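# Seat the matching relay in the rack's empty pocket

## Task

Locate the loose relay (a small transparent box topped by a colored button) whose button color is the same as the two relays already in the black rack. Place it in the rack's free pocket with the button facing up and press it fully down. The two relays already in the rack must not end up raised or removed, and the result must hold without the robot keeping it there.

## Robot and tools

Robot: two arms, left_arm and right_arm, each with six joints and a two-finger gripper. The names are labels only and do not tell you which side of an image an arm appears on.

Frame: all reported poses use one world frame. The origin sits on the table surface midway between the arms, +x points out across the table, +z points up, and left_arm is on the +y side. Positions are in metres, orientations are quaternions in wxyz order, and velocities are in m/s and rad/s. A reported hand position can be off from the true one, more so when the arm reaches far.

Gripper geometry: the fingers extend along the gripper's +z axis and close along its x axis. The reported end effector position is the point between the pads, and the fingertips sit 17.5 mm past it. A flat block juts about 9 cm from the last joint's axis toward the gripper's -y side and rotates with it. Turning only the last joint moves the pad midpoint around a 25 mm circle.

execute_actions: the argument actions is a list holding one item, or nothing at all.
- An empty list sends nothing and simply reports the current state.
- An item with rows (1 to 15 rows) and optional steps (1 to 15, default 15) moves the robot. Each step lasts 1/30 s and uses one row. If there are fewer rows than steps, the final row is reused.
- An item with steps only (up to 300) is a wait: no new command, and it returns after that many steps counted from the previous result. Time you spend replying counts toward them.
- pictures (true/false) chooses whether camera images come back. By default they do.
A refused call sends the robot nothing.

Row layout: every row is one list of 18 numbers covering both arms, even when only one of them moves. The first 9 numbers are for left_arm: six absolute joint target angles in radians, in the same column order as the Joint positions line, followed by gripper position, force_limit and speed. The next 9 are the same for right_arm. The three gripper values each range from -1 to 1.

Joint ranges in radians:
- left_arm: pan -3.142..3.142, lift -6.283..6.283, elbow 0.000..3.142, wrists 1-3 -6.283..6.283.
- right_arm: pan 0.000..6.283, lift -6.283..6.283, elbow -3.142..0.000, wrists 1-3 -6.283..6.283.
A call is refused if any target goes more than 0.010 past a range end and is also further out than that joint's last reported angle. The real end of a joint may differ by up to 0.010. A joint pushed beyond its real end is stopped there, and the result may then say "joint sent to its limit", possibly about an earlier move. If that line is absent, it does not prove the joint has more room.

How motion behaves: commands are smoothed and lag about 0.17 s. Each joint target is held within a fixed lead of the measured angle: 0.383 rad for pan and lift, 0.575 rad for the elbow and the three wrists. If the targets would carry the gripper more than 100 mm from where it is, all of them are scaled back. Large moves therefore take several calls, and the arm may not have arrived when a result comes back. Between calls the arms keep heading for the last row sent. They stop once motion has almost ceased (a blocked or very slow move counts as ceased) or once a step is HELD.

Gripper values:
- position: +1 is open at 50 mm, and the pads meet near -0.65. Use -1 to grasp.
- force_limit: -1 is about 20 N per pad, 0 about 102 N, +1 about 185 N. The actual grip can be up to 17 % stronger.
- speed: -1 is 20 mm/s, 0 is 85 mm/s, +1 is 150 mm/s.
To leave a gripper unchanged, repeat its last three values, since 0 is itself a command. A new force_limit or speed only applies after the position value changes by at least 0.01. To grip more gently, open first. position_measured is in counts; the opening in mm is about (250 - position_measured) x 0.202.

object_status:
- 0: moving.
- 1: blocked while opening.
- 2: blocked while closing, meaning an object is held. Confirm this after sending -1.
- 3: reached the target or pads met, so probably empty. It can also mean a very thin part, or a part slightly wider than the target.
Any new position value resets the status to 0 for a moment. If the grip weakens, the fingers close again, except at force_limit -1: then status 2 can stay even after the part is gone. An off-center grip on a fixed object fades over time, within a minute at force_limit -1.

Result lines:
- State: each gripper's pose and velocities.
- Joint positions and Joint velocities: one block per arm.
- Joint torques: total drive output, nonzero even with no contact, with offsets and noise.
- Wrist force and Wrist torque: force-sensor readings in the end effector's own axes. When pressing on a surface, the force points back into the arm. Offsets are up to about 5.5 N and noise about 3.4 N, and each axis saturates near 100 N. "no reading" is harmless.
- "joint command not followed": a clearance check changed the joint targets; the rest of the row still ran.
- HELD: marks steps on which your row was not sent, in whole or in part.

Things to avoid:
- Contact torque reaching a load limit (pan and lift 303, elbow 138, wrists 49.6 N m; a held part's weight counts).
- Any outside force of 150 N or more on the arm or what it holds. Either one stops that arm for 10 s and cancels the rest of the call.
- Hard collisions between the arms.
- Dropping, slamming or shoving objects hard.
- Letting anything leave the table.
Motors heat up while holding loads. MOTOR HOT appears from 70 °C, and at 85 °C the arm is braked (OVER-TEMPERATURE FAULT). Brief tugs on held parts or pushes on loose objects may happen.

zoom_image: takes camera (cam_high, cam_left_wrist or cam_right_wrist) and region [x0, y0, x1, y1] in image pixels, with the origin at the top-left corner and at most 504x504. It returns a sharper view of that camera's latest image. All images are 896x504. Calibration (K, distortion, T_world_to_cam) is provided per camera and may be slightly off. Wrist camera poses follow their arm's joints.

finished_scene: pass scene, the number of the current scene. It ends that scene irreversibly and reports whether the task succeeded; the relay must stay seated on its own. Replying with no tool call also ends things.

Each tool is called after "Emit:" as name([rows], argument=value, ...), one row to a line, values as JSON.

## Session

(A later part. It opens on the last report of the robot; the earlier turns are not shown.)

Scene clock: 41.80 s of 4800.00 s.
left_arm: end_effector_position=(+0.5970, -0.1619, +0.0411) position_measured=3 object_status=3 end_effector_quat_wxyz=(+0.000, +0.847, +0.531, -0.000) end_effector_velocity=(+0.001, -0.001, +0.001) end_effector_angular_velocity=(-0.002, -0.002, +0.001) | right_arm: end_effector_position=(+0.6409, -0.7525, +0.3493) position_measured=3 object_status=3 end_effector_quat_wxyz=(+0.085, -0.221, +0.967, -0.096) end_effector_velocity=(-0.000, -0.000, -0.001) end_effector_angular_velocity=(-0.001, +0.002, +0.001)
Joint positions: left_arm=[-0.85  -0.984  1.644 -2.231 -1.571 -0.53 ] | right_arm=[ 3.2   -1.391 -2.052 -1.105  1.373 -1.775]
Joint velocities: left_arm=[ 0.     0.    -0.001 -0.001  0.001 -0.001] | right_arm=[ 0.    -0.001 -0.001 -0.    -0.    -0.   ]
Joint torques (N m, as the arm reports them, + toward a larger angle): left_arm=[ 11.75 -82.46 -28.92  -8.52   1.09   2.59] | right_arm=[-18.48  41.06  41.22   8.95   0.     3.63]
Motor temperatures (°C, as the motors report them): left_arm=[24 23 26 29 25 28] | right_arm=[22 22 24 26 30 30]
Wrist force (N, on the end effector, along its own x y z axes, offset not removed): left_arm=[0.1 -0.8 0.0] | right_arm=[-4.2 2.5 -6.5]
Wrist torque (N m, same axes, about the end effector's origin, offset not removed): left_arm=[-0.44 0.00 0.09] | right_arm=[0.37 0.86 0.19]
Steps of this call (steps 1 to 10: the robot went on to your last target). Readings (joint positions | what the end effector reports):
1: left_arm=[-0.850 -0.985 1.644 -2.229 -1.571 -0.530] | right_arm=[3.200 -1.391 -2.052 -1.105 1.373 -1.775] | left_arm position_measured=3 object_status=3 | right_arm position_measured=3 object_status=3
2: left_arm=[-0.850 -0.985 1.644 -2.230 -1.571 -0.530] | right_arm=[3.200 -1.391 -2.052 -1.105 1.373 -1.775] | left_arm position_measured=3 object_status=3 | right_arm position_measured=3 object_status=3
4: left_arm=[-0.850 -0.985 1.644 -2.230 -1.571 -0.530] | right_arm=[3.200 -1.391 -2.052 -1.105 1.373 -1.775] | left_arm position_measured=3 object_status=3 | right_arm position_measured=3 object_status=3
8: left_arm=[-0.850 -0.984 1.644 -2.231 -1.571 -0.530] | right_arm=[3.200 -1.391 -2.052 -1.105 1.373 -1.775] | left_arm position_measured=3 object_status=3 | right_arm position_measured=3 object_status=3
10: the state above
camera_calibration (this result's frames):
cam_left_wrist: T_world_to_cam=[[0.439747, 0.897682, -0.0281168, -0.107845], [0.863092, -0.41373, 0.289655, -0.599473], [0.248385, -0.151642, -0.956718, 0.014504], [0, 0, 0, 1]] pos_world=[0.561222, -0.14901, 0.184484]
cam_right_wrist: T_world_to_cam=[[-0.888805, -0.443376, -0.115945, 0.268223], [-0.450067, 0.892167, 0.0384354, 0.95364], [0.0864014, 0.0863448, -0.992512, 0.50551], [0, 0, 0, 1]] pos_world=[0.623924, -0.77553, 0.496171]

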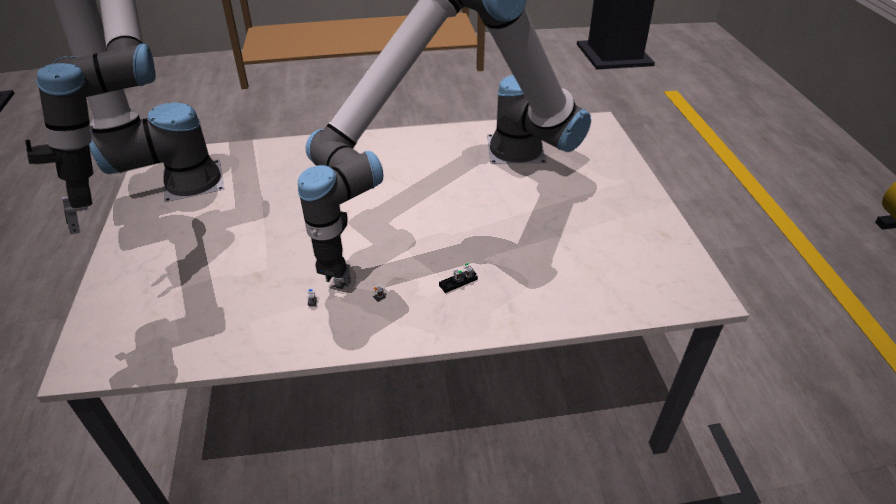

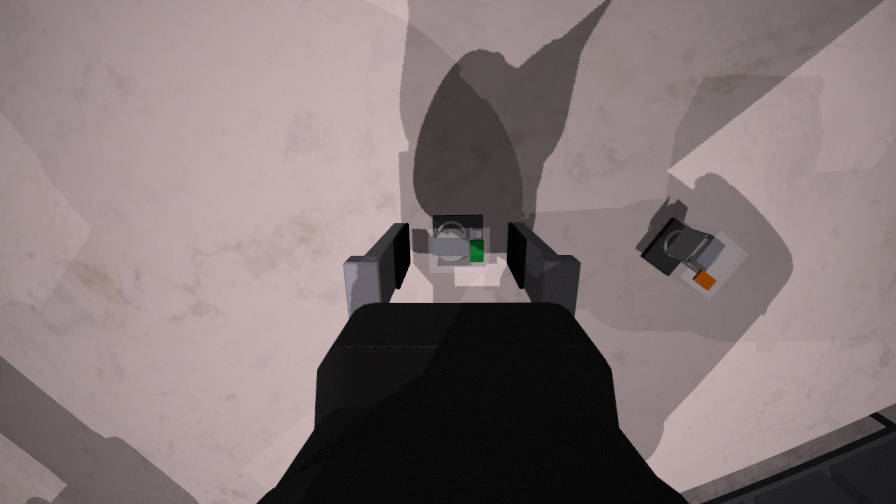

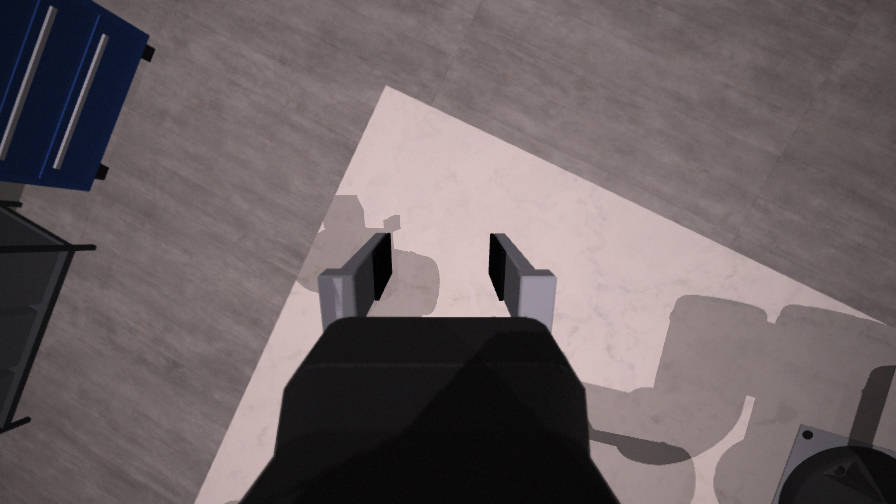

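Emit:
execute_actions([
  {"rows":[[-0.8499,-0.9843,1.6444,-2.2309,-1.571,-0.5299,-1,-0.4,-0.5,3.2,-1.391,-2.052,-1.105,1.373,-1.775,1,0,0]]},
], pictures=false)

Emit:
execute_actions([
  {"steps":9},
], pictures=false)

Emit:
execute_actions([
  {"rows":[[-0.8499,-0.994,1.639,-2.216,-1.571,-0.5299,-1,-0.4,-0.5,3.2,-1.391,-2.052,-1.105,1.373,-1.775,1,0,0],[-0.8499,-0.994,1.639,-2.216,-1.571,-0.5299,-1,-0.4,-0.5,3.2,-1.391,-2.052,-1.105,1.373,-1.775,1,0,0],[-0.8499,-1.015,1.628,-2.184,-1.571,-0.5299,-1,-0.4,-0.5,3.2,-1.391,-2.052,-1.105,1.373,-1.775,1,0,0],[-0.8499,-1.015,1.628,-2.184,-1.571,-0.5299,-1,-0.4,-0.5,3.2,-1.391,-2.052,-1.105,1.373,-1.775,1,0,0],[-0.8499,-1.0444,1.6093,-2.1357,-1.571,-0.5299,-1,-0.4,-0.5,3.2,-1.391,-2.052,-1.105,1.373,-1.775,1,0,0]],"steps":12},
], pictures=false)

Emit:
execute_actions([
  {"rows":[[-0.596,-1.2549,1.9331,-2.249,-1.571,0.444,-1,-0.4,-0.5,3.2,-1.391,-2.052,-1.105,1.373,-1.775,1,0,0]]},
], pictures=false)

Emit:
execute_actions([
  {"steps":35},
])

Emit:
zoom_image(camera="cam_left_wrist", region=[370, 90, 570, 290])

Scene clock: 54.97 s of 4800.00 s.
left_arm: end_effector_position=(+0.5970, -0.1619, +0.0410) position_measured=118 object_status=0 end_effector_quat_wxyz=(+0.000, +0.847, +0.531, -0.000) end_effector_velocity=(+0.000, -0.000, +0.002) end_effector_angular_velocity=(-0.001, -0.002, +0.000) | right_arm: end_effector_position=(+0.6409, -0.7525, +0.3493) position_measured=3 object_status=3 end_effector_quat_wxyz=(+0.085, -0.221, +0.967, -0.096) end_effector_velocity=(-0.001, -0.000, +0.000) end_effector_angular_velocity=(-0.000, +0.000, +0.000)
Joint positions: left_arm=[-0.85  -0.984  1.644 -2.231 -1.571 -0.53 ] | right_arm=[ 3.2   -1.391 -2.052 -1.105  1.373 -1.775]
Joint velocities: left_arm=[-0.    -0.002 -0.    -0.     0.001 -0.   ] | right_arm=[-0.     0.001 -0.001 -0.     0.    -0.001]
Joint torques (N m, as the arm reports them, + toward a larger angle): left_arm=[ 11.91 -81.78 -28.12  -8.79   0.32   2.52] | right_arm=[-18.03  36.37  41.57   8.31  -0.81   3.23]
Motor temperatures (°C, as the motors report them): left_arm=[24 23 26 29 25 28] | right_arm=[22 22 24 26 30 30]
Wrist force (N, on the end effector, along its own x y z axes, offset not removed): left_arm=[-0.6 -1.7 1.2] | right_arm=[-2.2 0.4 2.1]
Wrist torque (N m, same axes, about the end effector's origin, offset not removed): left_arm=[-0.51 0.12 0.12] | right_arm=[0.43 0.39 -0.09]
Steps of this call (steps 1 to 15: the robot went on to your last target; steps 16 to 90: nothing new was sent; then 9.67 s passed at rest; steps 91 to 105: all 15 steps of this action). Readings (joint positions | what the end effector reports):
91: left_arm=[-0.850 -0.984 1.644 -2.231 -1.571 -0.530] | right_arm=[3.200 -1.391 -2.052 -1.105 1.373 -1.775] | left_arm position_measured=5 object_status=0 | right_arm position_measured=3 object_status=3
92: left_arm=[-0.850 -0.984 1.644 -2.231 -1.571 -0.530] | right_arm=[3.200 -1.391 -2.052 -1.105 1.373 -1.775] | left_arm position_measured=14 object_status=0 | right_arm position_measured=3 object_status=3
94: left_arm=[-0.850 -0.984 1.644 -2.231 -1.571 -0.530] | right_arm=[3.200 -1.391 -2.052 -1.105 1.373 -1.775] | left_arm position_measured=31 object_status=0 | right_arm position_measured=3 object_status=3
98: left_arm=[-0.850 -0.984 1.644 -2.231 -1.571 -0.530] | right_arm=[3.200 -1.391 -2.052 -1.105 1.373 -1.775] | left_arm position_measured=66 object_status=0 | right_arm position_measured=3 object_status=3
105: the state above

Scene clock: 55.27 s of 4800.00 s.
left_arm: end_effector_position=(+0.5970, -0.1619, +0.0410) position_measured=118 object_status=2 end_effector_quat_wxyz=(+0.000, +0.847, +0.531, -0.000) end_effector_velocity=(-0.000, -0.000, +0.002) end_effector_angular_velocity=(-0.002, -0.000, +0.000) | right_arm: end_effector_position=(+0.6409, -0.7525, +0.3493) position_measured=3 object_status=3 end_effector_quat_wxyz=(+0.085, -0.221, +0.967, -0.096) end_effector_velocity=(-0.000, -0.001, +0.001) end_effector_angular_velocity=(+0.001, -0.002, -0.001)
Joint positions: left_arm=[-0.85  -0.984  1.644 -2.231 -1.571 -0.53 ] | right_arm=[ 3.2   -1.391 -2.052 -1.105  1.373 -1.775]
Joint velocities: left_arm=[ 0.    -0.002  0.    -0.    -0.001 -0.   ] | right_arm=[-0.001  0.001  0.    -0.     0.     0.   ]
Joint torques (N m, as the arm reports them, + toward a larger angle): left_arm=[ 11.24 -83.29 -28.73  -8.58   0.41   2.44] | right_arm=[-18.72  37.76  42.58   8.4   -1.44   3.24]
Motor temperatures (°C, as the motors report them): left_arm=[24 23 26 29 25 28] | right_arm=[22 22 24 26 30 30]
Wrist force (N, on the end effector, along its own x y z axes, offset not removed): left_arm=[2.2 1.2 0.9] | right_arm=[4.1 3.5 -2.4]
Wrist torque (N m, same axes, about the end effector's origin, offset not removed): left_arm=[-0.06 -0.32 0.05] | right_arm=[0.72 -0.72 -0.02]
Steps of this call (steps 1 to 9: the robot went on to your last target). Readings (joint positions | what the end effector reports):
1: left_arm=[-0.850 -0.984 1.644 -2.231 -1.571 -0.530] | right_arm=[3.200 -1.391 -2.052 -1.105 1.373 -1.775] | left_arm position_measured=118 object_status=0 | right_arm position_measured=3 object_status=3
2: left_arm=[-0.850 -0.984 1.644 -2.231 -1.571 -0.530] | right_arm=[3.200 -1.391 -2.052 -1.105 1.373 -1.775] | left_arm position_measured=118 object_status=0 | right_arm position_measured=3 object_status=3
4: left_arm=[-0.850 -0.984 1.644 -2.231 -1.571 -0.530] | right_arm=[3.200 -1.391 -2.052 -1.105 1.373 -1.775] | left_arm position_measured=118 object_status=0 | right_arm position_measured=3 object_status=3
8: left_arm=[-0.850 -0.984 1.644 -2.231 -1.571 -0.530] | right_arm=[3.200 -1.391 -2.052 -1.105 1.373 -1.775] | left_arm position_measured=118 object_status=2 | right_arm position_measured=3 object_status=3
9: the state above

Scene clock: 55.67 s of 4800.00 s.
left_arm: end_effector_position=(+0.5972, -0.1622, +0.0987) position_measured=118 object_status=2 end_effector_quat_wxyz=(+0.000, +0.847, +0.531, -0.000) end_effector_velocity=(-0.001, +0.001, +0.064) end_effector_angular_velocity=(-0.000, +0.000, -0.001) | right_arm: end_effector_position=(+0.6409, -0.7525, +0.3493) position_measured=3 object_status=3 end_effector_quat_wxyz=(+0.085, -0.221, +0.967, -0.096) end_effector_velocity=(+0.001, +0.000, +0.002) end_effector_angular_velocity=(+0.000, -0.003, +0.001)
Joint positions: left_arm=[-0.85  -1.039  1.613 -2.145 -1.571 -0.53 ] | right_arm=[ 3.2   -1.391 -2.052 -1.105  1.373 -1.775]
Joint velocities: left_arm=[-0.001 -0.059 -0.036  0.095 -0.     0.   ] | right_arm=[ 0.     0.001  0.002  0.001 -0.    -0.001]
Joint torques (N m, as the arm reports them, + toward a larger angle): left_arm=[  7.66 -99.28 -50.12  -0.39   0.21   2.64] | right_arm=[-15.72  36.5   42.3    8.14  -1.1    3.32]
Motor temperatures (°C, as the motors report them): left_arm=[24 23 26 29 25 28] | right_arm=[22 22 24 26 30 30]
Wrist force (N, on the end effector, along its own x y z axes, offset not removed): left_arm=[0.5 0.1 -0.3] | right_arm=[1.5 2.3 -3.7]
Wrist torque (N m, same axes, about the end effector's origin, offset not removed): left_arm=[-0.26 -0.18 0.06] | right_arm=[0.47 -0.41 -0.07]
Steps of this call (steps 1 to 12: all 12 steps of this action). Readings (joint positions | what the end effector reports):
1: left_arm=[-0.850 -0.984 1.644 -2.231 -1.571 -0.530] | right_arm=[3.200 -1.391 -2.052 -1.105 1.373 -1.775] | left_arm position_measured=118 object_status=2 | right_arm position_measured=3 object_status=3
2: left_arm=[-0.850 -0.985 1.644 -2.229 -1.571 -0.530] | right_arm=[3.200 -1.391 -2.052 -1.105 1.373 -1.775] | left_arm position_measured=118 object_status=2 | right_arm position_measured=3 object_status=3
4: left_arm=[-0.850 -0.991 1.641 -2.220 -1.571 -0.530] | right_arm=[3.200 -1.391 -2.052 -1.105 1.373 -1.775] | left_arm position_measured=118 object_status=2 | right_arm position_measured=3 object_status=3
8: left_arm=[-0.850 -1.023 1.622 -2.172 -1.571 -0.530] | right_arm=[3.200 -1.391 -2.052 -1.105 1.373 -1.775] | left_arm position_measured=118 object_status=2 | right_arm position_measured=3 object_status=3
12: the state above

Scene clock: 56.17 s of 4800.00 s.
left_arm: end_effector_position=(+0.6367, +0.0787, +0.1076) position_measured=118 object_status=2 end_effector_quat_wxyz=(+0.002, +0.941, +0.338, +0.001) end_effector_velocity=(+0.019, +0.520, -0.014) end_effector_angular_velocity=(+0.022, +0.009, -1.879) | right_arm: end_effector_position=(+0.6409, -0.7525, +0.3493) position_measured=3 object_status=3 end_effector_quat_wxyz=(+0.085, -0.221, +0.967, -0.096) end_effector_velocity=(-0.001, -0.001, -0.002) end_effector_angular_velocity=(-0.001, +0.002, -0.002)
Joint positions: left_arm=[-0.645 -1.214  1.869 -2.229 -1.571  0.105] | right_arm=[ 3.2   -1.391 -2.052 -1.105  1.373 -1.775]
Joint velocities: left_arm=[ 0.429 -0.359  0.555 -0.173  0.001  2.307] | right_arm=[-0.002 -0.001 -0.002  0.    -0.     0.001]
Joint torques (N m, as the arm reports them, + toward a larger angle): left_arm=[  2.56 -94.48 -26.47  -8.22   1.27  13.2 ] | right_arm=[-18.53  34.58  42.28   7.89  -1.4    3.39]
Motor temperatures (°C, as the motors report them): left_arm=[24 23 26 29 25 28] | right_arm=[22 22 24 26 30 30]
Wrist force (N, on the end effector, along its own x y z axes, offset not removed): left_arm=[3.2 0.3 2.3] | right_arm=[-5.9 -0.2 -4.9]
Wrist torque (N m, same axes, about the end effector's origin, offset not removed): left_arm=[-0.13 -0.56 -0.02] | right_arm=[0.03 1.27 -0.09]
Steps of this call (steps 1 to 15: all 15 steps of this action). Readings (joint positions | what the end effector reports):
1: left_arm=[-0.850 -1.040 1.612 -2.143 -1.571 -0.530] | right_arm=[3.200 -1.391 -2.052 -1.105 1.373 -1.775] | left_arm position_measured=118 object_status=2 | right_arm position_measured=3 object_status=3
2: left_arm=[-0.845 -1.046 1.616 -2.145 -1.571 -0.525] | right_arm=[3.200 -1.391 -2.052 -1.105 1.373 -1.775] | left_arm position_measured=118 object_status=2 | right_arm position_measured=3 object_status=3
4: left_arm=[-0.813 -1.074 1.654 -2.159 -1.571 -0.469] | right_arm=[3.200 -1.391 -2.052 -1.105 1.373 -1.775] | left_arm position_measured=118 object_status=2 | right_arm position_measured=3 object_status=3
8: left_arm=[-0.751 -1.125 1.733 -2.185 -1.571 -0.312] | right_arm=[3.200 -1.391 -2.052 -1.105 1.373 -1.775] | left_arm position_measured=118 object_status=2 | right_arm position_measured=3 object_status=3
15: the state above

Scene clock: 57.33 s of 4800.00 s.
left_arm: end_effector_position=(+0.6384, +0.1381, +0.1049) position_measured=118 object_status=2 end_effector_quat_wxyz=(+0.000, +0.980, +0.199, -0.000) end_effector_velocity=(-0.001, +0.000, -0.000) end_effector_angular_velocity=(-0.000, +0.000, +0.000) | right_arm: end_effector_position=(+0.6409, -0.7525, +0.3493) position_measured=3 object_status=3 end_effector_quat_wxyz=(+0.085, -0.221, +0.967, -0.096) end_effector_velocity=(+0.000, +0.001, -0.000) end_effector_angular_velocity=(-0.001, +0.001, +0.002)
Joint positions: left_arm=[-0.596 -1.255  1.933 -2.249 -1.571  0.444] | right_arm=[ 3.2   -1.391 -2.052 -1.105  1.373 -1.775]
Joint velocities: left_arm=[-0.    -0.001  0.001 -0.    -0.    -0.   ] | right_arm=[ 0.001 -0.     0.    -0.001 -0.    -0.001]
Joint torques (N m, as the arm reports them, + toward a larger angle): left_arm=[ 11.98 -89.82 -28.32  -8.52  -0.8    2.76] | right_arm=[-17.49  33.68  41.5    7.89  -2.02   3.43]
Motor temperatures (°C, as the motors report them): left_arm=[24 23 26 29 25 28] | right_arm=[22 22 24 26 30 30]
Wrist force (N, on the end effector, along its own x y z axes, offset not removed): left_arm=[0.7 -0.3 2.6] | right_arm=[0.6 -2.7 -0.9]
Wrist torque (N m, same axes, about the end effector's origin, offset not removed): left_arm=[-0.30 -0.15 0.12] | right_arm=[-0.36 -0.15 -0.13]
Steps of this call (steps 1 to 30: the robot went on to your last target; steps 31 to 35: nothing new was sent). Readings (joint positions | what the end effector reports):
1: left_arm=[-0.632 -1.225 1.886 -2.235 -1.571 0.182] | right_arm=[3.200 -1.391 -2.052 -1.105 1.373 -1.775] | left_arm position_measured=118 object_status=2 | right_arm position_measured=3 object_status=3
2: left_arm=[-0.622 -1.233 1.899 -2.238 -1.571 0.251] | right_arm=[3.200 -1.391 -2.052 -1.105 1.373 -1.775] | left_arm position_measured=118 object_status=2 | right_arm position_measured=3 object_status=3
4: left_arm=[-0.609 -1.244 1.916 -2.244 -1.571 0.344] | right_arm=[3.200 -1.391 -2.052 -1.105 1.373 -1.775] | left_arm position_measured=118 object_status=2 | right_arm position_measured=3 object_status=3
8: left_arm=[-0.600 -1.252 1.928 -2.248 -1.571 0.417] | right_arm=[3.200 -1.391 -2.052 -1.105 1.373 -1.775] | left_arm position_measured=118 object_status=2 | right_arm position_measured=3 object_status=3
35: the state above
All arms were judged still, so your last target was given up. Only a new action makes them travel on or press farther. Fingers that are still opening or closing keep moving.
camera_calibration (this result's frames):
cam_left_wrist: T_world_to_cam=[[0.922524, 0.384916, -0.0280874, -0.63097], [0.376045, -0.880117, 0.2898, -0.154272], [0.0868286, -0.27791, -0.956675, 0.23139], [0, 0, 0, 1]] pos_world=[0.620007, 0.171399, 0.24835]
cam_right_wrist: T_world_to_cam=[[-0.888805, -0.443376, -0.115945, 0.268223], [-0.450067, 0.892167, 0.0384354, 0.95364], [0.0864012, 0.0863447, -0.992512, 0.50551], [0, 0, 0, 1]] pos_world=[0.623924, -0.77553, 0.496171]

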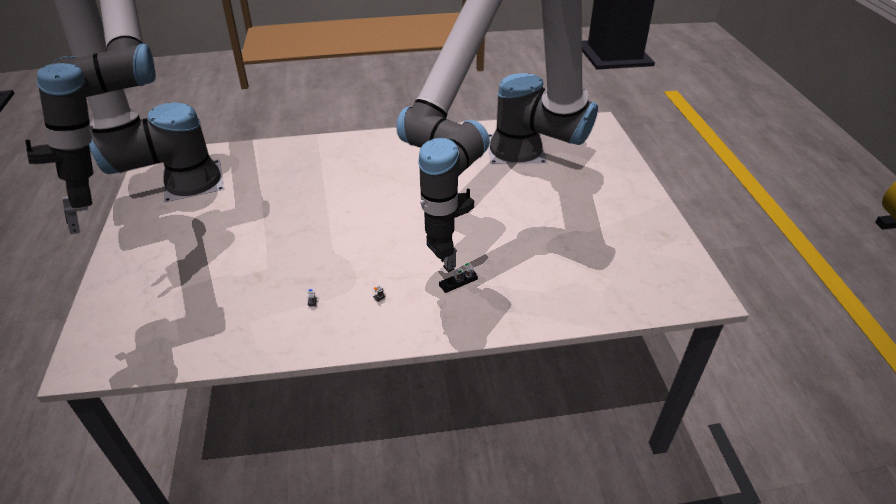

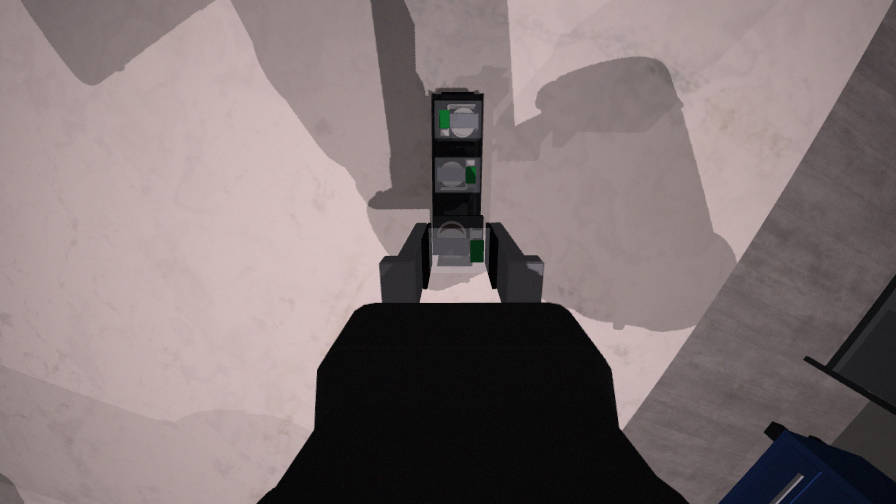

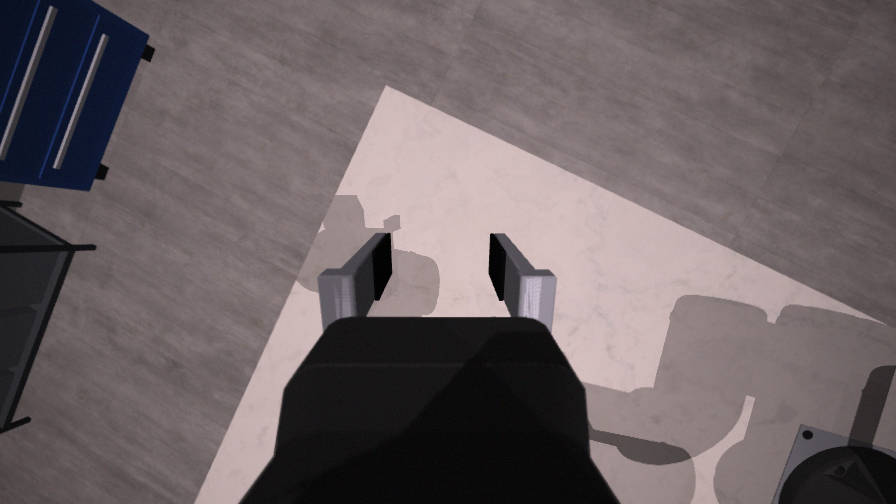

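Region (370, 90, 570, 290) of cam_left_wrist's 896x504 image, scaled by 2.520, with more detail than that image has.

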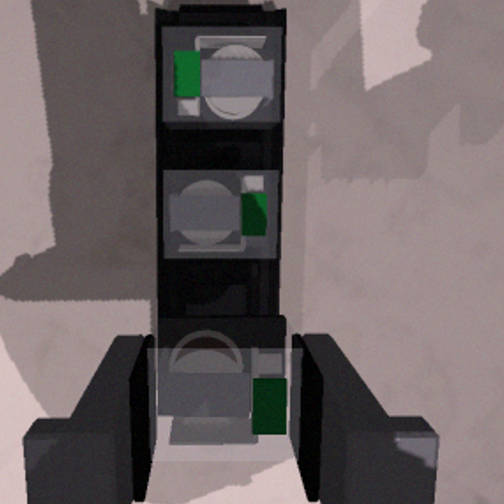

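Emit:
execute_actions([
  {"rows":[[-0.5969,-1.24,1.939,-2.27,-1.571,0.4431,-1,-0.4,-0.5,3.2,-1.391,-2.052,-1.105,1.373,-1.775,1,0,0],[-0.5969,-1.24,1.939,-2.27,-1.571,0.4431,-1,-0.4,-0.5,3.2,-1.391,-2.052,-1.105,1.373,-1.775,1,0,0],[-0.5969,-1.2075,1.9558,-2.3191,-1.571,0.4431,-1,-0.4,-0.5,3.2,-1.391,-2.052,-1.105,1.373,-1.775,1,0,0]]},
], pictures=false)

Emit:
execute_actions([
  {"steps":12},
])

Emit:
zoom_image(camera="cam_left_wrist", region=[395, 145, 525, 285])

Emit:
zoom_image(camera="cam_left_wrist", region=[395, 70, 525, 210])

Scene clock: 68.30 s of 4800.00 s.
left_arm: end_effector_position=(+0.6389, +0.1367, +0.0659) position_measured=118 object_status=2 end_effector_quat_wxyz=(+0.000, +0.980, +0.199, -0.000) end_effector_velocity=(-0.000, +0.000, -0.010) end_effector_angular_velocity=(+0.001, +0.001, -0.000) | right_arm: end_effector_position=(+0.6409, -0.7525, +0.3493) position_measured=3 object_status=3 end_effector_quat_wxyz=(+0.085, -0.221, +0.967, -0.096) end_effector_velocity=(+0.000, -0.000, +0.001) end_effector_angular_velocity=(+0.001, -0.002, -0.002)
Joint positions: left_arm=[-0.597 -1.209  1.955 -2.317 -1.571  0.443] | right_arm=[ 3.2   -1.391 -2.052 -1.105  1.373 -1.775]
Joint velocities: left_arm=[ 0.     0.012  0.005 -0.016 -0.     0.   ] | right_arm=[-0.     0.001  0.002 -0.001  0.     0.002]
Joint torques (N m, as the arm reports them, + toward a larger angle): left_arm=[ -9.25 -57.14 -25.14  -8.54  -2.15  -2.77] | right_arm=[-18.28  31.99  42.01   7.36  -2.21   3.12]
Motor temperatures (°C, as the motors report them): left_arm=[24 23 26 29 25 28] | right_arm=[22 22 24 26 30 30]
Wrist force (N, on the end effector, along its own x y z axes, offset not removed): left_arm=[0.2 -1.2 1.9] | right_arm=[1.0 3.7 -2.1]
Wrist torque (N m, same axes, about the end effector's origin, offset not removed): left_arm=[-0.41 -0.02 0.05] | right_arm=[0.77 -0.13 -0.24]
Steps of this call (steps 1 to 90: nothing new was sent; then 7.47 s passed at rest; steps 91 to 105: all 15 steps of this action). Readings (joint positions | what the end effector reports):
91: left_arm=[-0.596 -1.255 1.933 -2.249 -1.571 0.444] | right_arm=[3.200 -1.391 -2.052 -1.105 1.373 -1.775] | left_arm position_measured=118 object_status=2 | right_arm position_measured=3 object_status=3
92: left_arm=[-0.596 -1.253 1.934 -2.252 -1.571 0.444] | right_arm=[3.200 -1.391 -2.052 -1.105 1.373 -1.775] | left_arm position_measured=118 object_status=2 | right_arm position_measured=3 object_status=3
94: left_arm=[-0.596 -1.244 1.938 -2.264 -1.571 0.444] | right_arm=[3.200 -1.391 -2.052 -1.105 1.373 -1.775] | left_arm position_measured=118 object_status=2 | right_arm position_measured=3 object_status=3
98: left_arm=[-0.597 -1.218 1.951 -2.303 -1.571 0.443] | right_arm=[3.200 -1.391 -2.052 -1.105 1.373 -1.775] | left_arm position_measured=118 object_status=2 | right_arm position_measured=3 object_status=3
105: the state above

Scene clock: 68.70 s of 4800.00 s.
left_arm: end_effector_position=(+0.6389, +0.1367, +0.0650) position_measured=118 object_status=2 end_effector_quat_wxyz=(+0.000, +0.980, +0.199, -0.000) end_effector_velocity=(+0.000, -0.001, -0.001) end_effector_angular_velocity=(-0.000, +0.001, -0.000) | right_arm: end_effector_position=(+0.6409, -0.7525, +0.3493) position_measured=3 object_status=3 end_effector_quat_wxyz=(+0.085, -0.221, +0.967, -0.096) end_effector_velocity=(-0.000, -0.000, -0.001) end_effector_angular_velocity=(-0.000, +0.001, -0.001)
Joint positions: left_arm=[-0.597 -1.208  1.956 -2.319 -1.571  0.443] | right_arm=[ 3.2   -1.391 -2.052 -1.105  1.373 -1.775]
Joint velocities: left_arm=[-0.     0.001 -0.001 -0.001 -0.001  0.   ] | right_arm=[-0.    -0.001 -0.001  0.     0.     0.   ]
Joint torques (N m, as the arm reports them, + toward a larger angle): left_arm=[-10.21 -59.59 -25.77  -8.64  -2.08  -2.94] | right_arm=[-19.18  31.23  42.22   7.54  -2.92   3.13]
Motor temperatures (°C, as the motors report them): left_arm=[24 23 26 29 25 28] | right_arm=[22 22 24 26 30 30]
Wrist force (N, on the end effector, along its own x y z axes, offset not removed): left_arm=[0.8 0.7 1.7] | right_arm=[-0.2 4.7 -3.1]
Wrist torque (N m, same axes, about the end effector's origin, offset not removed): left_arm=[-0.06 -0.16 0.02] | right_arm=[0.98 0.31 0.15]
Steps of this call (steps 1 to 12: the robot went on to your last target). Readings (joint positions | what the end effector reports):
1: left_arm=[-0.597 -1.208 1.955 -2.318 -1.571 0.443] | right_arm=[3.200 -1.391 -2.052 -1.105 1.373 -1.775] | left_arm position_measured=118 object_status=2 | right_arm position_measured=3 object_status=3
2: left_arm=[-0.597 -1.208 1.956 -2.318 -1.571 0.443] | right_arm=[3.200 -1.391 -2.052 -1.105 1.373 -1.775] | left_arm position_measured=118 object_status=2 | right_arm position_measured=3 object_status=3
4: left_arm=[-0.597 -1.208 1.956 -2.319 -1.571 0.443] | right_arm=[3.200 -1.391 -2.052 -1.105 1.373 -1.775] | left_arm position_measured=118 object_status=2 | right_arm position_measured=3 object_status=3
8: left_arm=[-0.597 -1.208 1.956 -2.319 -1.571 0.443] | right_arm=[3.200 -1.391 -2.052 -1.105 1.373 -1.775] | left_arm position_measured=118 object_status=2 | right_arm position_measured=3 object_status=3
12: the state above
camera_calibration (this result's frames):
cam_left_wrist: T_world_to_cam=[[0.922522, 0.384921, -0.028103, -0.632054], [0.376051, -0.880104, 0.28983, -0.144137], [0.0868282, -0.277943, -0.956665, 0.192756], [0, 0, 0, 1]] pos_world=[0.620549, 0.170011, 0.208416]
cam_right_wrist: T_world_to_cam=[[-0.888805, -0.443376, -0.115945, 0.268223], [-0.450067, 0.892167, 0.0384353, 0.95364], [0.0864012, 0.0863446, -0.992512, 0.50551], [0, 0, 0, 1]] pos_world=[0.623924, -0.77553, 0.496171]

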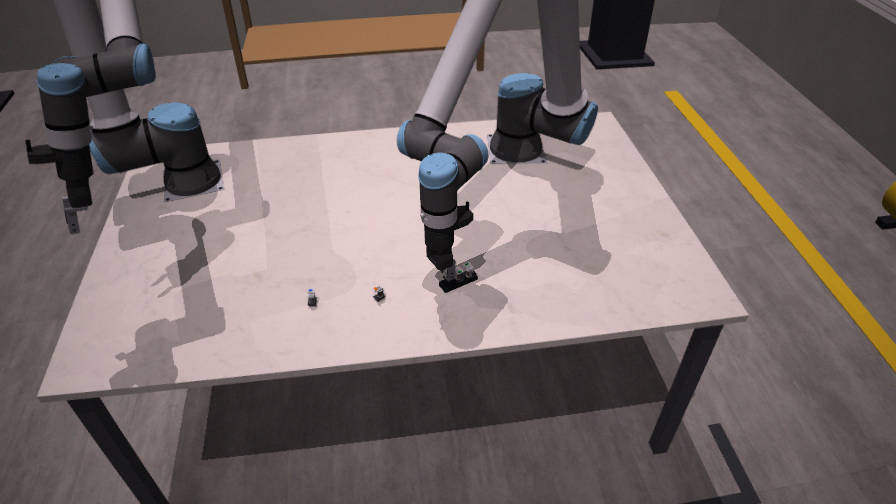

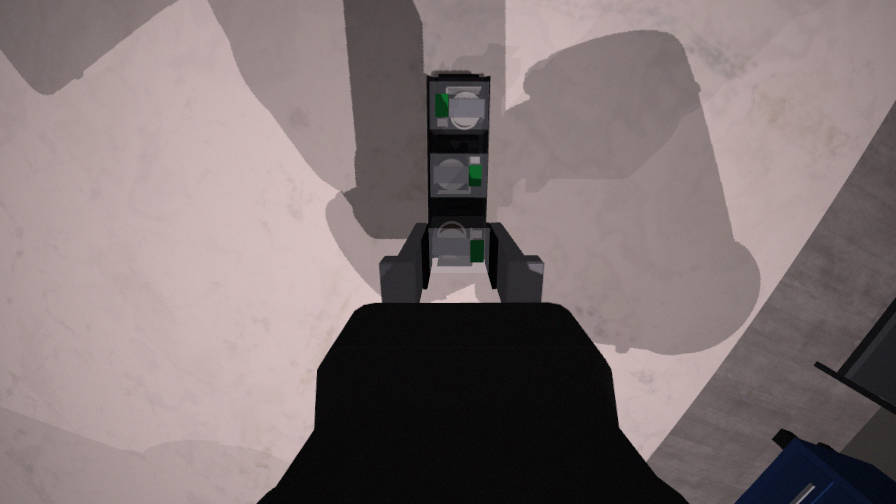

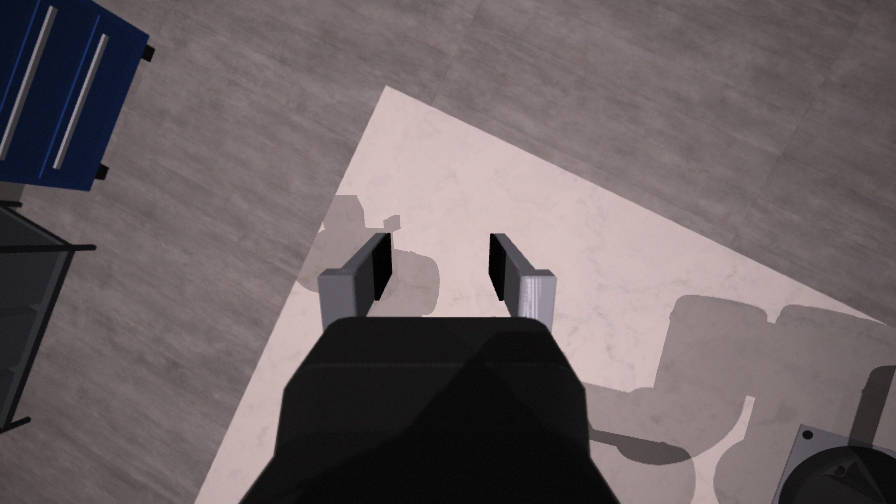

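Region (395, 145, 525, 285) of cam_left_wrist's 896x504 image, scaled by 3.600, with more detail than that image has; it fills the left 468 columns of this view, and the rest is white.

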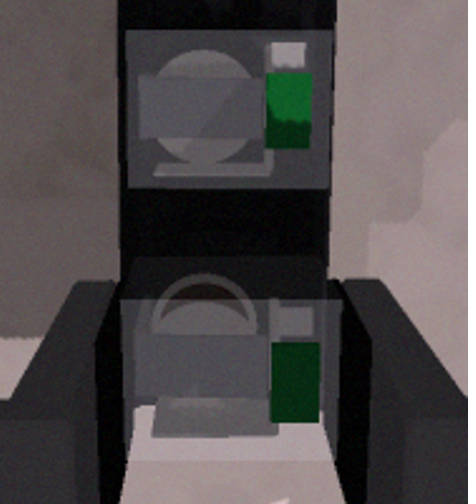

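Region (395, 70, 525, 210) of cam_left_wrist's 896x504 image, scaled by 3.600, with more detail than that image has; it fills the left 468 columns of this view, and the rest is white.

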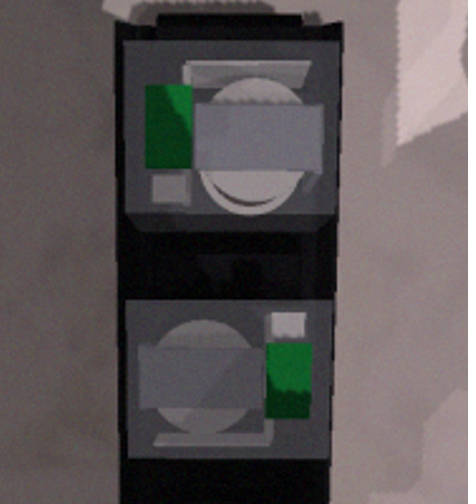

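Emit:
execute_actions([
  {"rows":[[-0.5966,-1.2007,1.9599,-2.33,-1.571,0.4434,-1,-0.4,-0.5,3.2,-1.391,-2.052,-1.105,1.373,-1.775,1,0,0]],"steps":10},
], pictures=false)

Emit:
execute_actions([
  {"rows":[[-0.5966,-1.197,1.9615,-2.3353,-1.571,0.4434,-1,-0.4,-0.5,3.2,-1.391,-2.052,-1.105,1.373,-1.775,1,0,0]],"steps":12},
], pictures=false)

Scene clock: 77.47 s of 4800.00 s.
left_arm: end_effector_position=(+0.6387, +0.1370, +0.0593) position_measured=118 object_status=2 end_effector_quat_wxyz=(+0.000, +0.980, +0.199, -0.000) end_effector_velocity=(+0.001, -0.000, -0.003) end_effector_angular_velocity=(-0.002, -0.001, -0.001) | right_arm: end_effector_position=(+0.6409, -0.7525, +0.3493) position_measured=3 object_status=3 end_effector_quat_wxyz=(+0.085, -0.221, +0.967, -0.096) end_effector_velocity=(-0.000, -0.000, -0.000) end_effector_angular_velocity=(-0.000, +0.000, -0.000)
Joint positions: left_arm=[-0.597 -1.201  1.96  -2.329 -1.571  0.443] | right_arm=[ 3.2   -1.391 -2.052 -1.105  1.373 -1.775]
Joint velocities: left_arm=[ 0.     0.004  0.002 -0.008 -0.001  0.001] | right_arm=[-0. -0. -0. -0. -0. -0.]
Joint torques (N m, as the arm reports them, + toward a larger angle): left_arm=[ 11.48 -57.97 -26.09  -8.47  -1.18   2.54] | right_arm=[-18.12  28.59  41.52   7.18  -2.47   3.45]
Motor temperatures (°C, as the motors report them): left_arm=[24 23 26 29 25 28] | right_arm=[22 22 24 26 30 30]
Wrist force (N, on the end effector, along its own x y z axes, offset not removed): left_arm=[0.7 -1.8 1.5] | right_arm=[-1.5 1.7 2.8]
Wrist torque (N m, same axes, about the end effector's origin, offset not removed): left_arm=[-0.53 -0.10 0.06] | right_arm=[0.59 0.24 0.05]
Steps of this call (steps 1 to 15: the robot went on to your last target; steps 16 to 90: nothing new was sent; then 5.43 s passed at rest; steps 91 to 100: all 10 steps of this action). Readings (joint positions | what the end effector reports):
91: left_arm=[-0.597 -1.207 1.956 -2.319 -1.571 0.443] | right_arm=[3.200 -1.391 -2.052 -1.105 1.373 -1.775] | left_arm position_measured=118 object_status=2 | right_arm position_measured=3 object_status=3
92: left_arm=[-0.597 -1.207 1.956 -2.321 -1.571 0.443] | right_arm=[3.200 -1.391 -2.052 -1.105 1.373 -1.775] | left_arm position_measured=118 object_status=2 | right_arm position_measured=3 object_status=3
94: left_arm=[-0.597 -1.204 1.958 -2.325 -1.571 0.443] | right_arm=[3.200 -1.391 -2.052 -1.105 1.373 -1.775] | left_arm position_measured=118 object_status=2 | right_arm position_measured=3 object_status=3
98: left_arm=[-0.597 -1.202 1.959 -2.329 -1.571 0.443] | right_arm=[3.200 -1.391 -2.052 -1.105 1.373 -1.775] | left_arm position_measured=118 object_status=2 | right_arm position_measured=3 object_status=3
100: the state above

Scene clock: 77.87 s of 4800.00 s.
left_arm: end_effector_position=(+0.6388, +0.1371, +0.0560) position_measured=118 object_status=2 end_effector_quat_wxyz=(+0.000, +0.980, +0.199, -0.000) end_effector_velocity=(-0.000, -0.000, -0.001) end_effector_angular_velocity=(-0.000, -0.001, -0.001) | right_arm: end_effector_position=(+0.6409, -0.7525, +0.3493) position_measured=3 object_status=3 end_effector_quat_wxyz=(+0.085, -0.221, +0.967, -0.096) end_effector_velocity=(-0.000, -0.000, +0.000) end_effector_angular_velocity=(-0.000, -0.001, +0.002)
Joint positions: left_arm=[-0.597 -1.197  1.961 -2.335 -1.571  0.443] | right_arm=[ 3.2   -1.391 -2.052 -1.105  1.373 -1.775]
Joint velocities: left_arm=[-0.001  0.001  0.001 -0.002  0.    -0.   ] | right_arm=[-0.     0.001 -0.     0.     0.    -0.002]
Joint torques (N m, as the arm reports them, + toward a larger angle): left_arm=[ 10.33 -60.74 -25.51  -8.39  -1.03   2.35] | right_arm=[-18.05  27.91  42.     7.19  -2.5    3.32]
Motor temperatures (°C, as the motors report them): left_arm=[24 23 26 29 25 28] | right_arm=[22 22 24 26 30 30]
Wrist force (N, on the end effector, along its own x y z axes, offset not removed): left_arm=[1.7 -0.5 2.3] | right_arm=[0.8 1.4 -6.3]
Wrist torque (N m, same axes, about the end effector's origin, offset not removed): left_arm=[-0.29 -0.29 0.02] | right_arm=[0.24 -0.10 -0.12]
Steps of this call (steps 1 to 12: all 12 steps of this action). Readings (joint positions | what the end effector reports):
1: left_arm=[-0.597 -1.201 1.960 -2.329 -1.571 0.443] | right_arm=[3.200 -1.391 -2.052 -1.105 1.373 -1.775] | left_arm position_measured=118 object_status=2 | right_arm position_measured=3 object_status=3
2: left_arm=[-0.597 -1.200 1.960 -2.330 -1.571 0.443] | right_arm=[3.200 -1.391 -2.052 -1.105 1.373 -1.775] | left_arm position_measured=118 object_status=2 | right_arm position_measured=3 object_status=3
4: left_arm=[-0.597 -1.199 1.961 -2.333 -1.571 0.443] | right_arm=[3.200 -1.391 -2.052 -1.105 1.373 -1.775] | left_arm position_measured=118 object_status=2 | right_arm position_measured=3 object_status=3
8: left_arm=[-0.597 -1.198 1.961 -2.335 -1.571 0.443] | right_arm=[3.200 -1.391 -2.052 -1.105 1.373 -1.775] | left_arm position_measured=118 object_status=2 | right_arm position_measured=3 object_status=3
12: the state above

Emit:
execute_actions([
  {"rows":[[-0.5966,-1.1946,1.9626,-2.3388,-1.571,0.4434,-1,-0.4,-0.5,3.2,-1.391,-2.052,-1.105,1.373,-1.775,1,0,0]],"steps":8},
], pictures=false)

Emit:
execute_actions([
  {"rows":[[-0.5966,-1.1921,1.9637,-2.3424,-1.571,0.4434,-1,-0.4,-0.5,3.2,-1.391,-2.052,-1.105,1.373,-1.775,1,0,0]],"steps":12},
], pictures=false)

Scene clock: 81.80 s of 4800.00 s.
left_arm: end_effector_position=(+0.6388, +0.1371, +0.0542) position_measured=118 object_status=2 end_effector_quat_wxyz=(+0.000, +0.980, +0.199, -0.000) end_effector_velocity=(+0.000, -0.000, -0.002) end_effector_angular_velocity=(-0.001, -0.001, +0.001) | right_arm: end_effector_position=(+0.6409, -0.7525, +0.3493) position_measured=3 object_status=3 end_effector_quat_wxyz=(+0.085, -0.221, +0.967, -0.096) end_effector_velocity=(-0.000, +0.000, +0.001) end_effector_angular_velocity=(+0.000, -0.001, -0.000)
Joint positions: left_arm=[-0.597 -1.195  1.962 -2.338 -1.571  0.443] | right_arm=[ 3.2   -1.391 -2.052 -1.105  1.373 -1.775]
Joint velocities: left_arm=[-0.     0.002  0.001 -0.004 -0.    -0.001] | right_arm=[ 0.     0.001  0.001 -0.001 -0.     0.001]
Joint torques (N m, as the arm reports them, + toward a larger angle): left_arm=[ 10.22 -58.19 -24.13  -8.68  -0.21   2.19] | right_arm=[-16.8   22.12  41.52   6.93  -2.58   3.09]
Motor temperatures (°C, as the motors report them): left_arm=[24 23 26 29 25 28] | right_arm=[22 22 24 26 30 30]
Wrist force (N, on the end effector, along its own x y z axes, offset not removed): left_arm=[1.6 1.1 3.1] | right_arm=[-2.1 4.8 -0.6]
Wrist torque (N m, same axes, about the end effector's origin, offset not removed): left_arm=[-0.06 -0.25 0.08] | right_arm=[1.00 0.30 0.01]
Steps of this call (steps 1 to 15: the robot went on to your last target; steps 16 to 90: nothing new was sent; then 0.67 s passed at rest; steps 91 to 98: all 8 steps of this action). Readings (joint positions | what the end effector reports):
91: left_arm=[-0.597 -1.197 1.962 -2.335 -1.571 0.443] | right_arm=[3.200 -1.391 -2.052 -1.105 1.373 -1.775] | left_arm position_measured=118 object_status=2 | right_arm position_measured=3 object_status=3
92: left_arm=[-0.597 -1.197 1.962 -2.336 -1.571 0.443] | right_arm=[3.200 -1.391 -2.052 -1.105 1.373 -1.775] | left_arm position_measured=118 object_status=2 | right_arm position_measured=3 object_status=3
94: left_arm=[-0.597 -1.196 1.962 -2.337 -1.571 0.443] | right_arm=[3.200 -1.391 -2.052 -1.105 1.373 -1.775] | left_arm position_measured=118 object_status=2 | right_arm position_measured=3 object_status=3
98: the state above

Scene clock: 82.20 s of 4800.00 s.
left_arm: end_effector_position=(+0.6387, +0.1372, +0.0520) position_measured=118 object_status=2 end_effector_quat_wxyz=(+0.000, +0.980, +0.199, -0.000) end_effector_velocity=(-0.000, -0.000, +0.000) end_effector_angular_velocity=(-0.001, -0.001, -0.002) | right_arm: end_effector_position=(+0.6409, -0.7525, +0.3493) position_measured=3 object_status=3 end_effector_quat_wxyz=(+0.085, -0.221, +0.967, -0.096) end_effector_velocity=(+0.000, -0.000, +0.000) end_effector_angular_velocity=(-0.000, -0.000, +0.000)
Joint positions: left_arm=[-0.597 -1.192  1.964 -2.342 -1.571  0.443] | right_arm=[ 3.2   -1.391 -2.052 -1.105  1.373 -1.775]
Joint velocities: left_arm=[-0.001 -0.001  0.001 -0.001  0.     0.001] | right_arm=[-0.    -0.001  0.001 -0.    -0.    -0.001]
Joint torques (N m, as the arm reports them, + toward a larger angle): left_arm=[ 11.33 -60.79 -24.77  -8.63  -0.18   2.82] | right_arm=[-17.42  24.43  43.29   6.79  -2.43   3.76]
Motor temperatures (°C, as the motors report them): left_arm=[24 23 26 29 25 28] | right_arm=[22 22 24 26 30 30]
Wrist force (N, on the end effector, along its own x y z axes, offset not removed): left_arm=[0.9 -0.4 1.8] | right_arm=[1.8 -1.9 0.0]
Wrist torque (N m, same axes, about the end effector's origin, offset not removed): left_arm=[-0.29 -0.16 0.02] | right_arm=[-0.05 -0.12 0.03]
Steps of this call (steps 1 to 12: all 12 steps of this action). Readings (joint positions | what the end effector reports):
1: left_arm=[-0.597 -1.195 1.963 -2.338 -1.571 0.443] | right_arm=[3.200 -1.391 -2.052 -1.105 1.373 -1.775] | left_arm position_measured=118 object_status=2 | right_arm position_measured=3 object_status=3
2: left_arm=[-0.597 -1.194 1.963 -2.339 -1.571 0.443] | right_arm=[3.200 -1.391 -2.052 -1.105 1.373 -1.775] | left_arm position_measured=118 object_status=2 | right_arm position_measured=3 object_status=3
4: left_arm=[-0.597 -1.193 1.963 -2.341 -1.571 0.443] | right_arm=[3.200 -1.391 -2.052 -1.105 1.373 -1.775] | left_arm position_measured=118 object_status=2 | right_arm position_measured=3 object_status=3
8: left_arm=[-0.597 -1.192 1.964 -2.342 -1.571 0.443] | right_arm=[3.200 -1.391 -2.052 -1.105 1.373 -1.775] | left_arm position_measured=118 object_status=2 | right_arm position_measured=3 object_status=3
12: the state above

Emit:
execute_actions([
  {"rows":[[-0.5966,-1.1891,1.965,-2.3467,-1.571,0.4434,-1,-0.4,-0.5,3.2,-1.391,-2.052,-1.105,1.373,-1.775,1,0,0]],"steps":8},
], pictures=false)

Emit:
execute_actions([
  {"rows":[[-0.5966,-1.186,1.9663,-2.3511,-1.571,0.4434,-1,-0.4,-0.5,3.2,-1.391,-2.052,-1.105,1.373,-1.775,1,0,0]],"steps":12},
], pictures=false)

Scene clock: 86.37 s of 4800.00 s.
left_arm: end_effector_position=(+0.6387, +0.1372, +0.0498) position_measured=118 object_status=2 end_effector_quat_wxyz=(+0.000, +0.980, +0.199, -0.000) end_effector_velocity=(-0.000, +0.001, -0.005) end_effector_angular_velocity=(+0.002, +0.001, +0.000) | right_arm: end_effector_position=(+0.6409, -0.7525, +0.3493) position_measured=3 object_status=3 end_effector_quat_wxyz=(+0.085, -0.221, +0.967, -0.096) end_effector_velocity=(-0.000, -0.001, -0.000) end_effector_angular_velocity=(-0.000, -0.000, -0.002)
Joint positions: left_arm=[-0.597 -1.189  1.965 -2.346 -1.571  0.443] | right_arm=[ 3.2   -1.391 -2.052 -1.105  1.373 -1.775]
Joint velocities: left_arm=[ 0.     0.005  0.003 -0.006  0.001  0.   ] | right_arm=[-0.002 -0.    -0.     0.001 -0.     0.   ]
Joint torques (N m, as the arm reports them, + toward a larger angle): left_arm=[  9.15 -62.7  -25.8   -8.14   0.63   2.57] | right_arm=[-14.49  22.1   43.12   6.18  -2.67   3.11]
Motor temperatures (°C, as the motors report them): left_arm=[24 23 26 29 25 28] | right_arm=[22 22 24 26 30 30]
Wrist force (N, on the end effector, along its own x y z axes, offset not removed): left_arm=[0.9 0.5 0.2] | right_arm=[-0.5 11.4 0.0]
Wrist torque (N m, same axes, about the end effector's origin, offset not removed): left_arm=[-0.20 -0.15 0.04] | right_arm=[2.27 0.08 -0.06]
Steps of this call (steps 1 to 15: the robot went on to your last target; steps 16 to 90: nothing new was sent; then 0.90 s passed at rest; steps 91 to 98: all 8 steps of this action). Readings (joint positions | what the end effector reports):
91: left_arm=[-0.597 -1.192 1.964 -2.342 -1.571 0.443] | right_arm=[3.200 -1.391 -2.052 -1.105 1.373 -1.775] | left_arm position_measured=118 object_status=2 | right_arm position_measured=3 object_status=3
92: left_arm=[-0.597 -1.192 1.964 -2.343 -1.571 0.443] | right_arm=[3.200 -1.391 -2.052 -1.105 1.373 -1.775] | left_arm position_measured=118 object_status=2 | right_arm position_measured=3 object_status=3
94: left_arm=[-0.597 -1.191 1.964 -2.345 -1.571 0.443] | right_arm=[3.200 -1.391 -2.052 -1.105 1.373 -1.775] | left_arm position_measured=118 object_status=2 | right_arm position_measured=3 object_status=3
98: the state above

Scene clock: 86.77 s of 4800.00 s.
left_arm: end_effector_position=(+0.6387, +0.1372, +0.0471) position_measured=118 object_status=2 end_effector_quat_wxyz=(+0.000, +0.980, +0.199, -0.000) end_effector_velocity=(-0.000, +0.000, -0.001) end_effector_angular_velocity=(-0.000, -0.000, +0.000) | right_arm: end_effector_position=(+0.6409, -0.7525, +0.3493) position_measured=3 object_status=3 end_effector_quat_wxyz=(+0.085, -0.221, +0.967, -0.096) end_effector_velocity=(+0.000, -0.001, +0.001) end_effector_angular_velocity=(+0.001, -0.003, -0.002)
Joint positions: left_arm=[-0.597 -1.186  1.966 -2.351 -1.571  0.443] | right_arm=[ 3.2   -1.391 -2.052 -1.105  1.373 -1.775]
Joint velocities: left_arm=[ 0.     0.001  0.001 -0.002 -0.    -0.   ] | right_arm=[-0.001  0.001  0.     0.002  0.     0.001]
Joint torques (N m, as the arm reports them, + toward a larger angle): left_arm=[  8.78 -60.23 -23.89  -8.68   0.86   2.52] | right_arm=[-17.98  20.32  42.9    6.21  -2.53   3.51]
Motor temperatures (°C, as the motors report them): left_arm=[24 23 26 29 25 28] | right_arm=[22 22 24 26 30 30]
Wrist force (N, on the end effector, along its own x y z axes, offset not removed): left_arm=[0.0 0.6 2.7] | right_arm=[-2.1 5.3 -5.2]
Wrist torque (N m, same axes, about the end effector's origin, offset not removed): left_arm=[-0.09 0.00 0.03] | right_arm=[0.92 0.38 -0.06]
Steps of this call (steps 1 to 12: all 12 steps of this action). Readings (joint positions | what the end effector reports):
1: left_arm=[-0.597 -1.189 1.965 -2.346 -1.571 0.443] | right_arm=[3.200 -1.391 -2.052 -1.105 1.373 -1.775] | left_arm position_measured=118 object_status=2 | right_arm position_measured=3 object_status=3
2: left_arm=[-0.597 -1.189 1.965 -2.347 -1.571 0.443] | right_arm=[3.200 -1.391 -2.052 -1.105 1.373 -1.775] | left_arm position_measured=118 object_status=2 | right_arm position_measured=3 object_status=3
4: left_arm=[-0.597 -1.188 1.966 -2.349 -1.571 0.443] | right_arm=[3.200 -1.391 -2.052 -1.105 1.373 -1.775] | left_arm position_measured=118 object_status=2 | right_arm position_measured=3 object_status=3
8: left_arm=[-0.597 -1.186 1.966 -2.350 -1.571 0.443] | right_arm=[3.200 -1.391 -2.052 -1.105 1.373 -1.775] | left_arm position_measured=118 object_status=2 | right_arm position_measured=3 object_status=3
12: the state above


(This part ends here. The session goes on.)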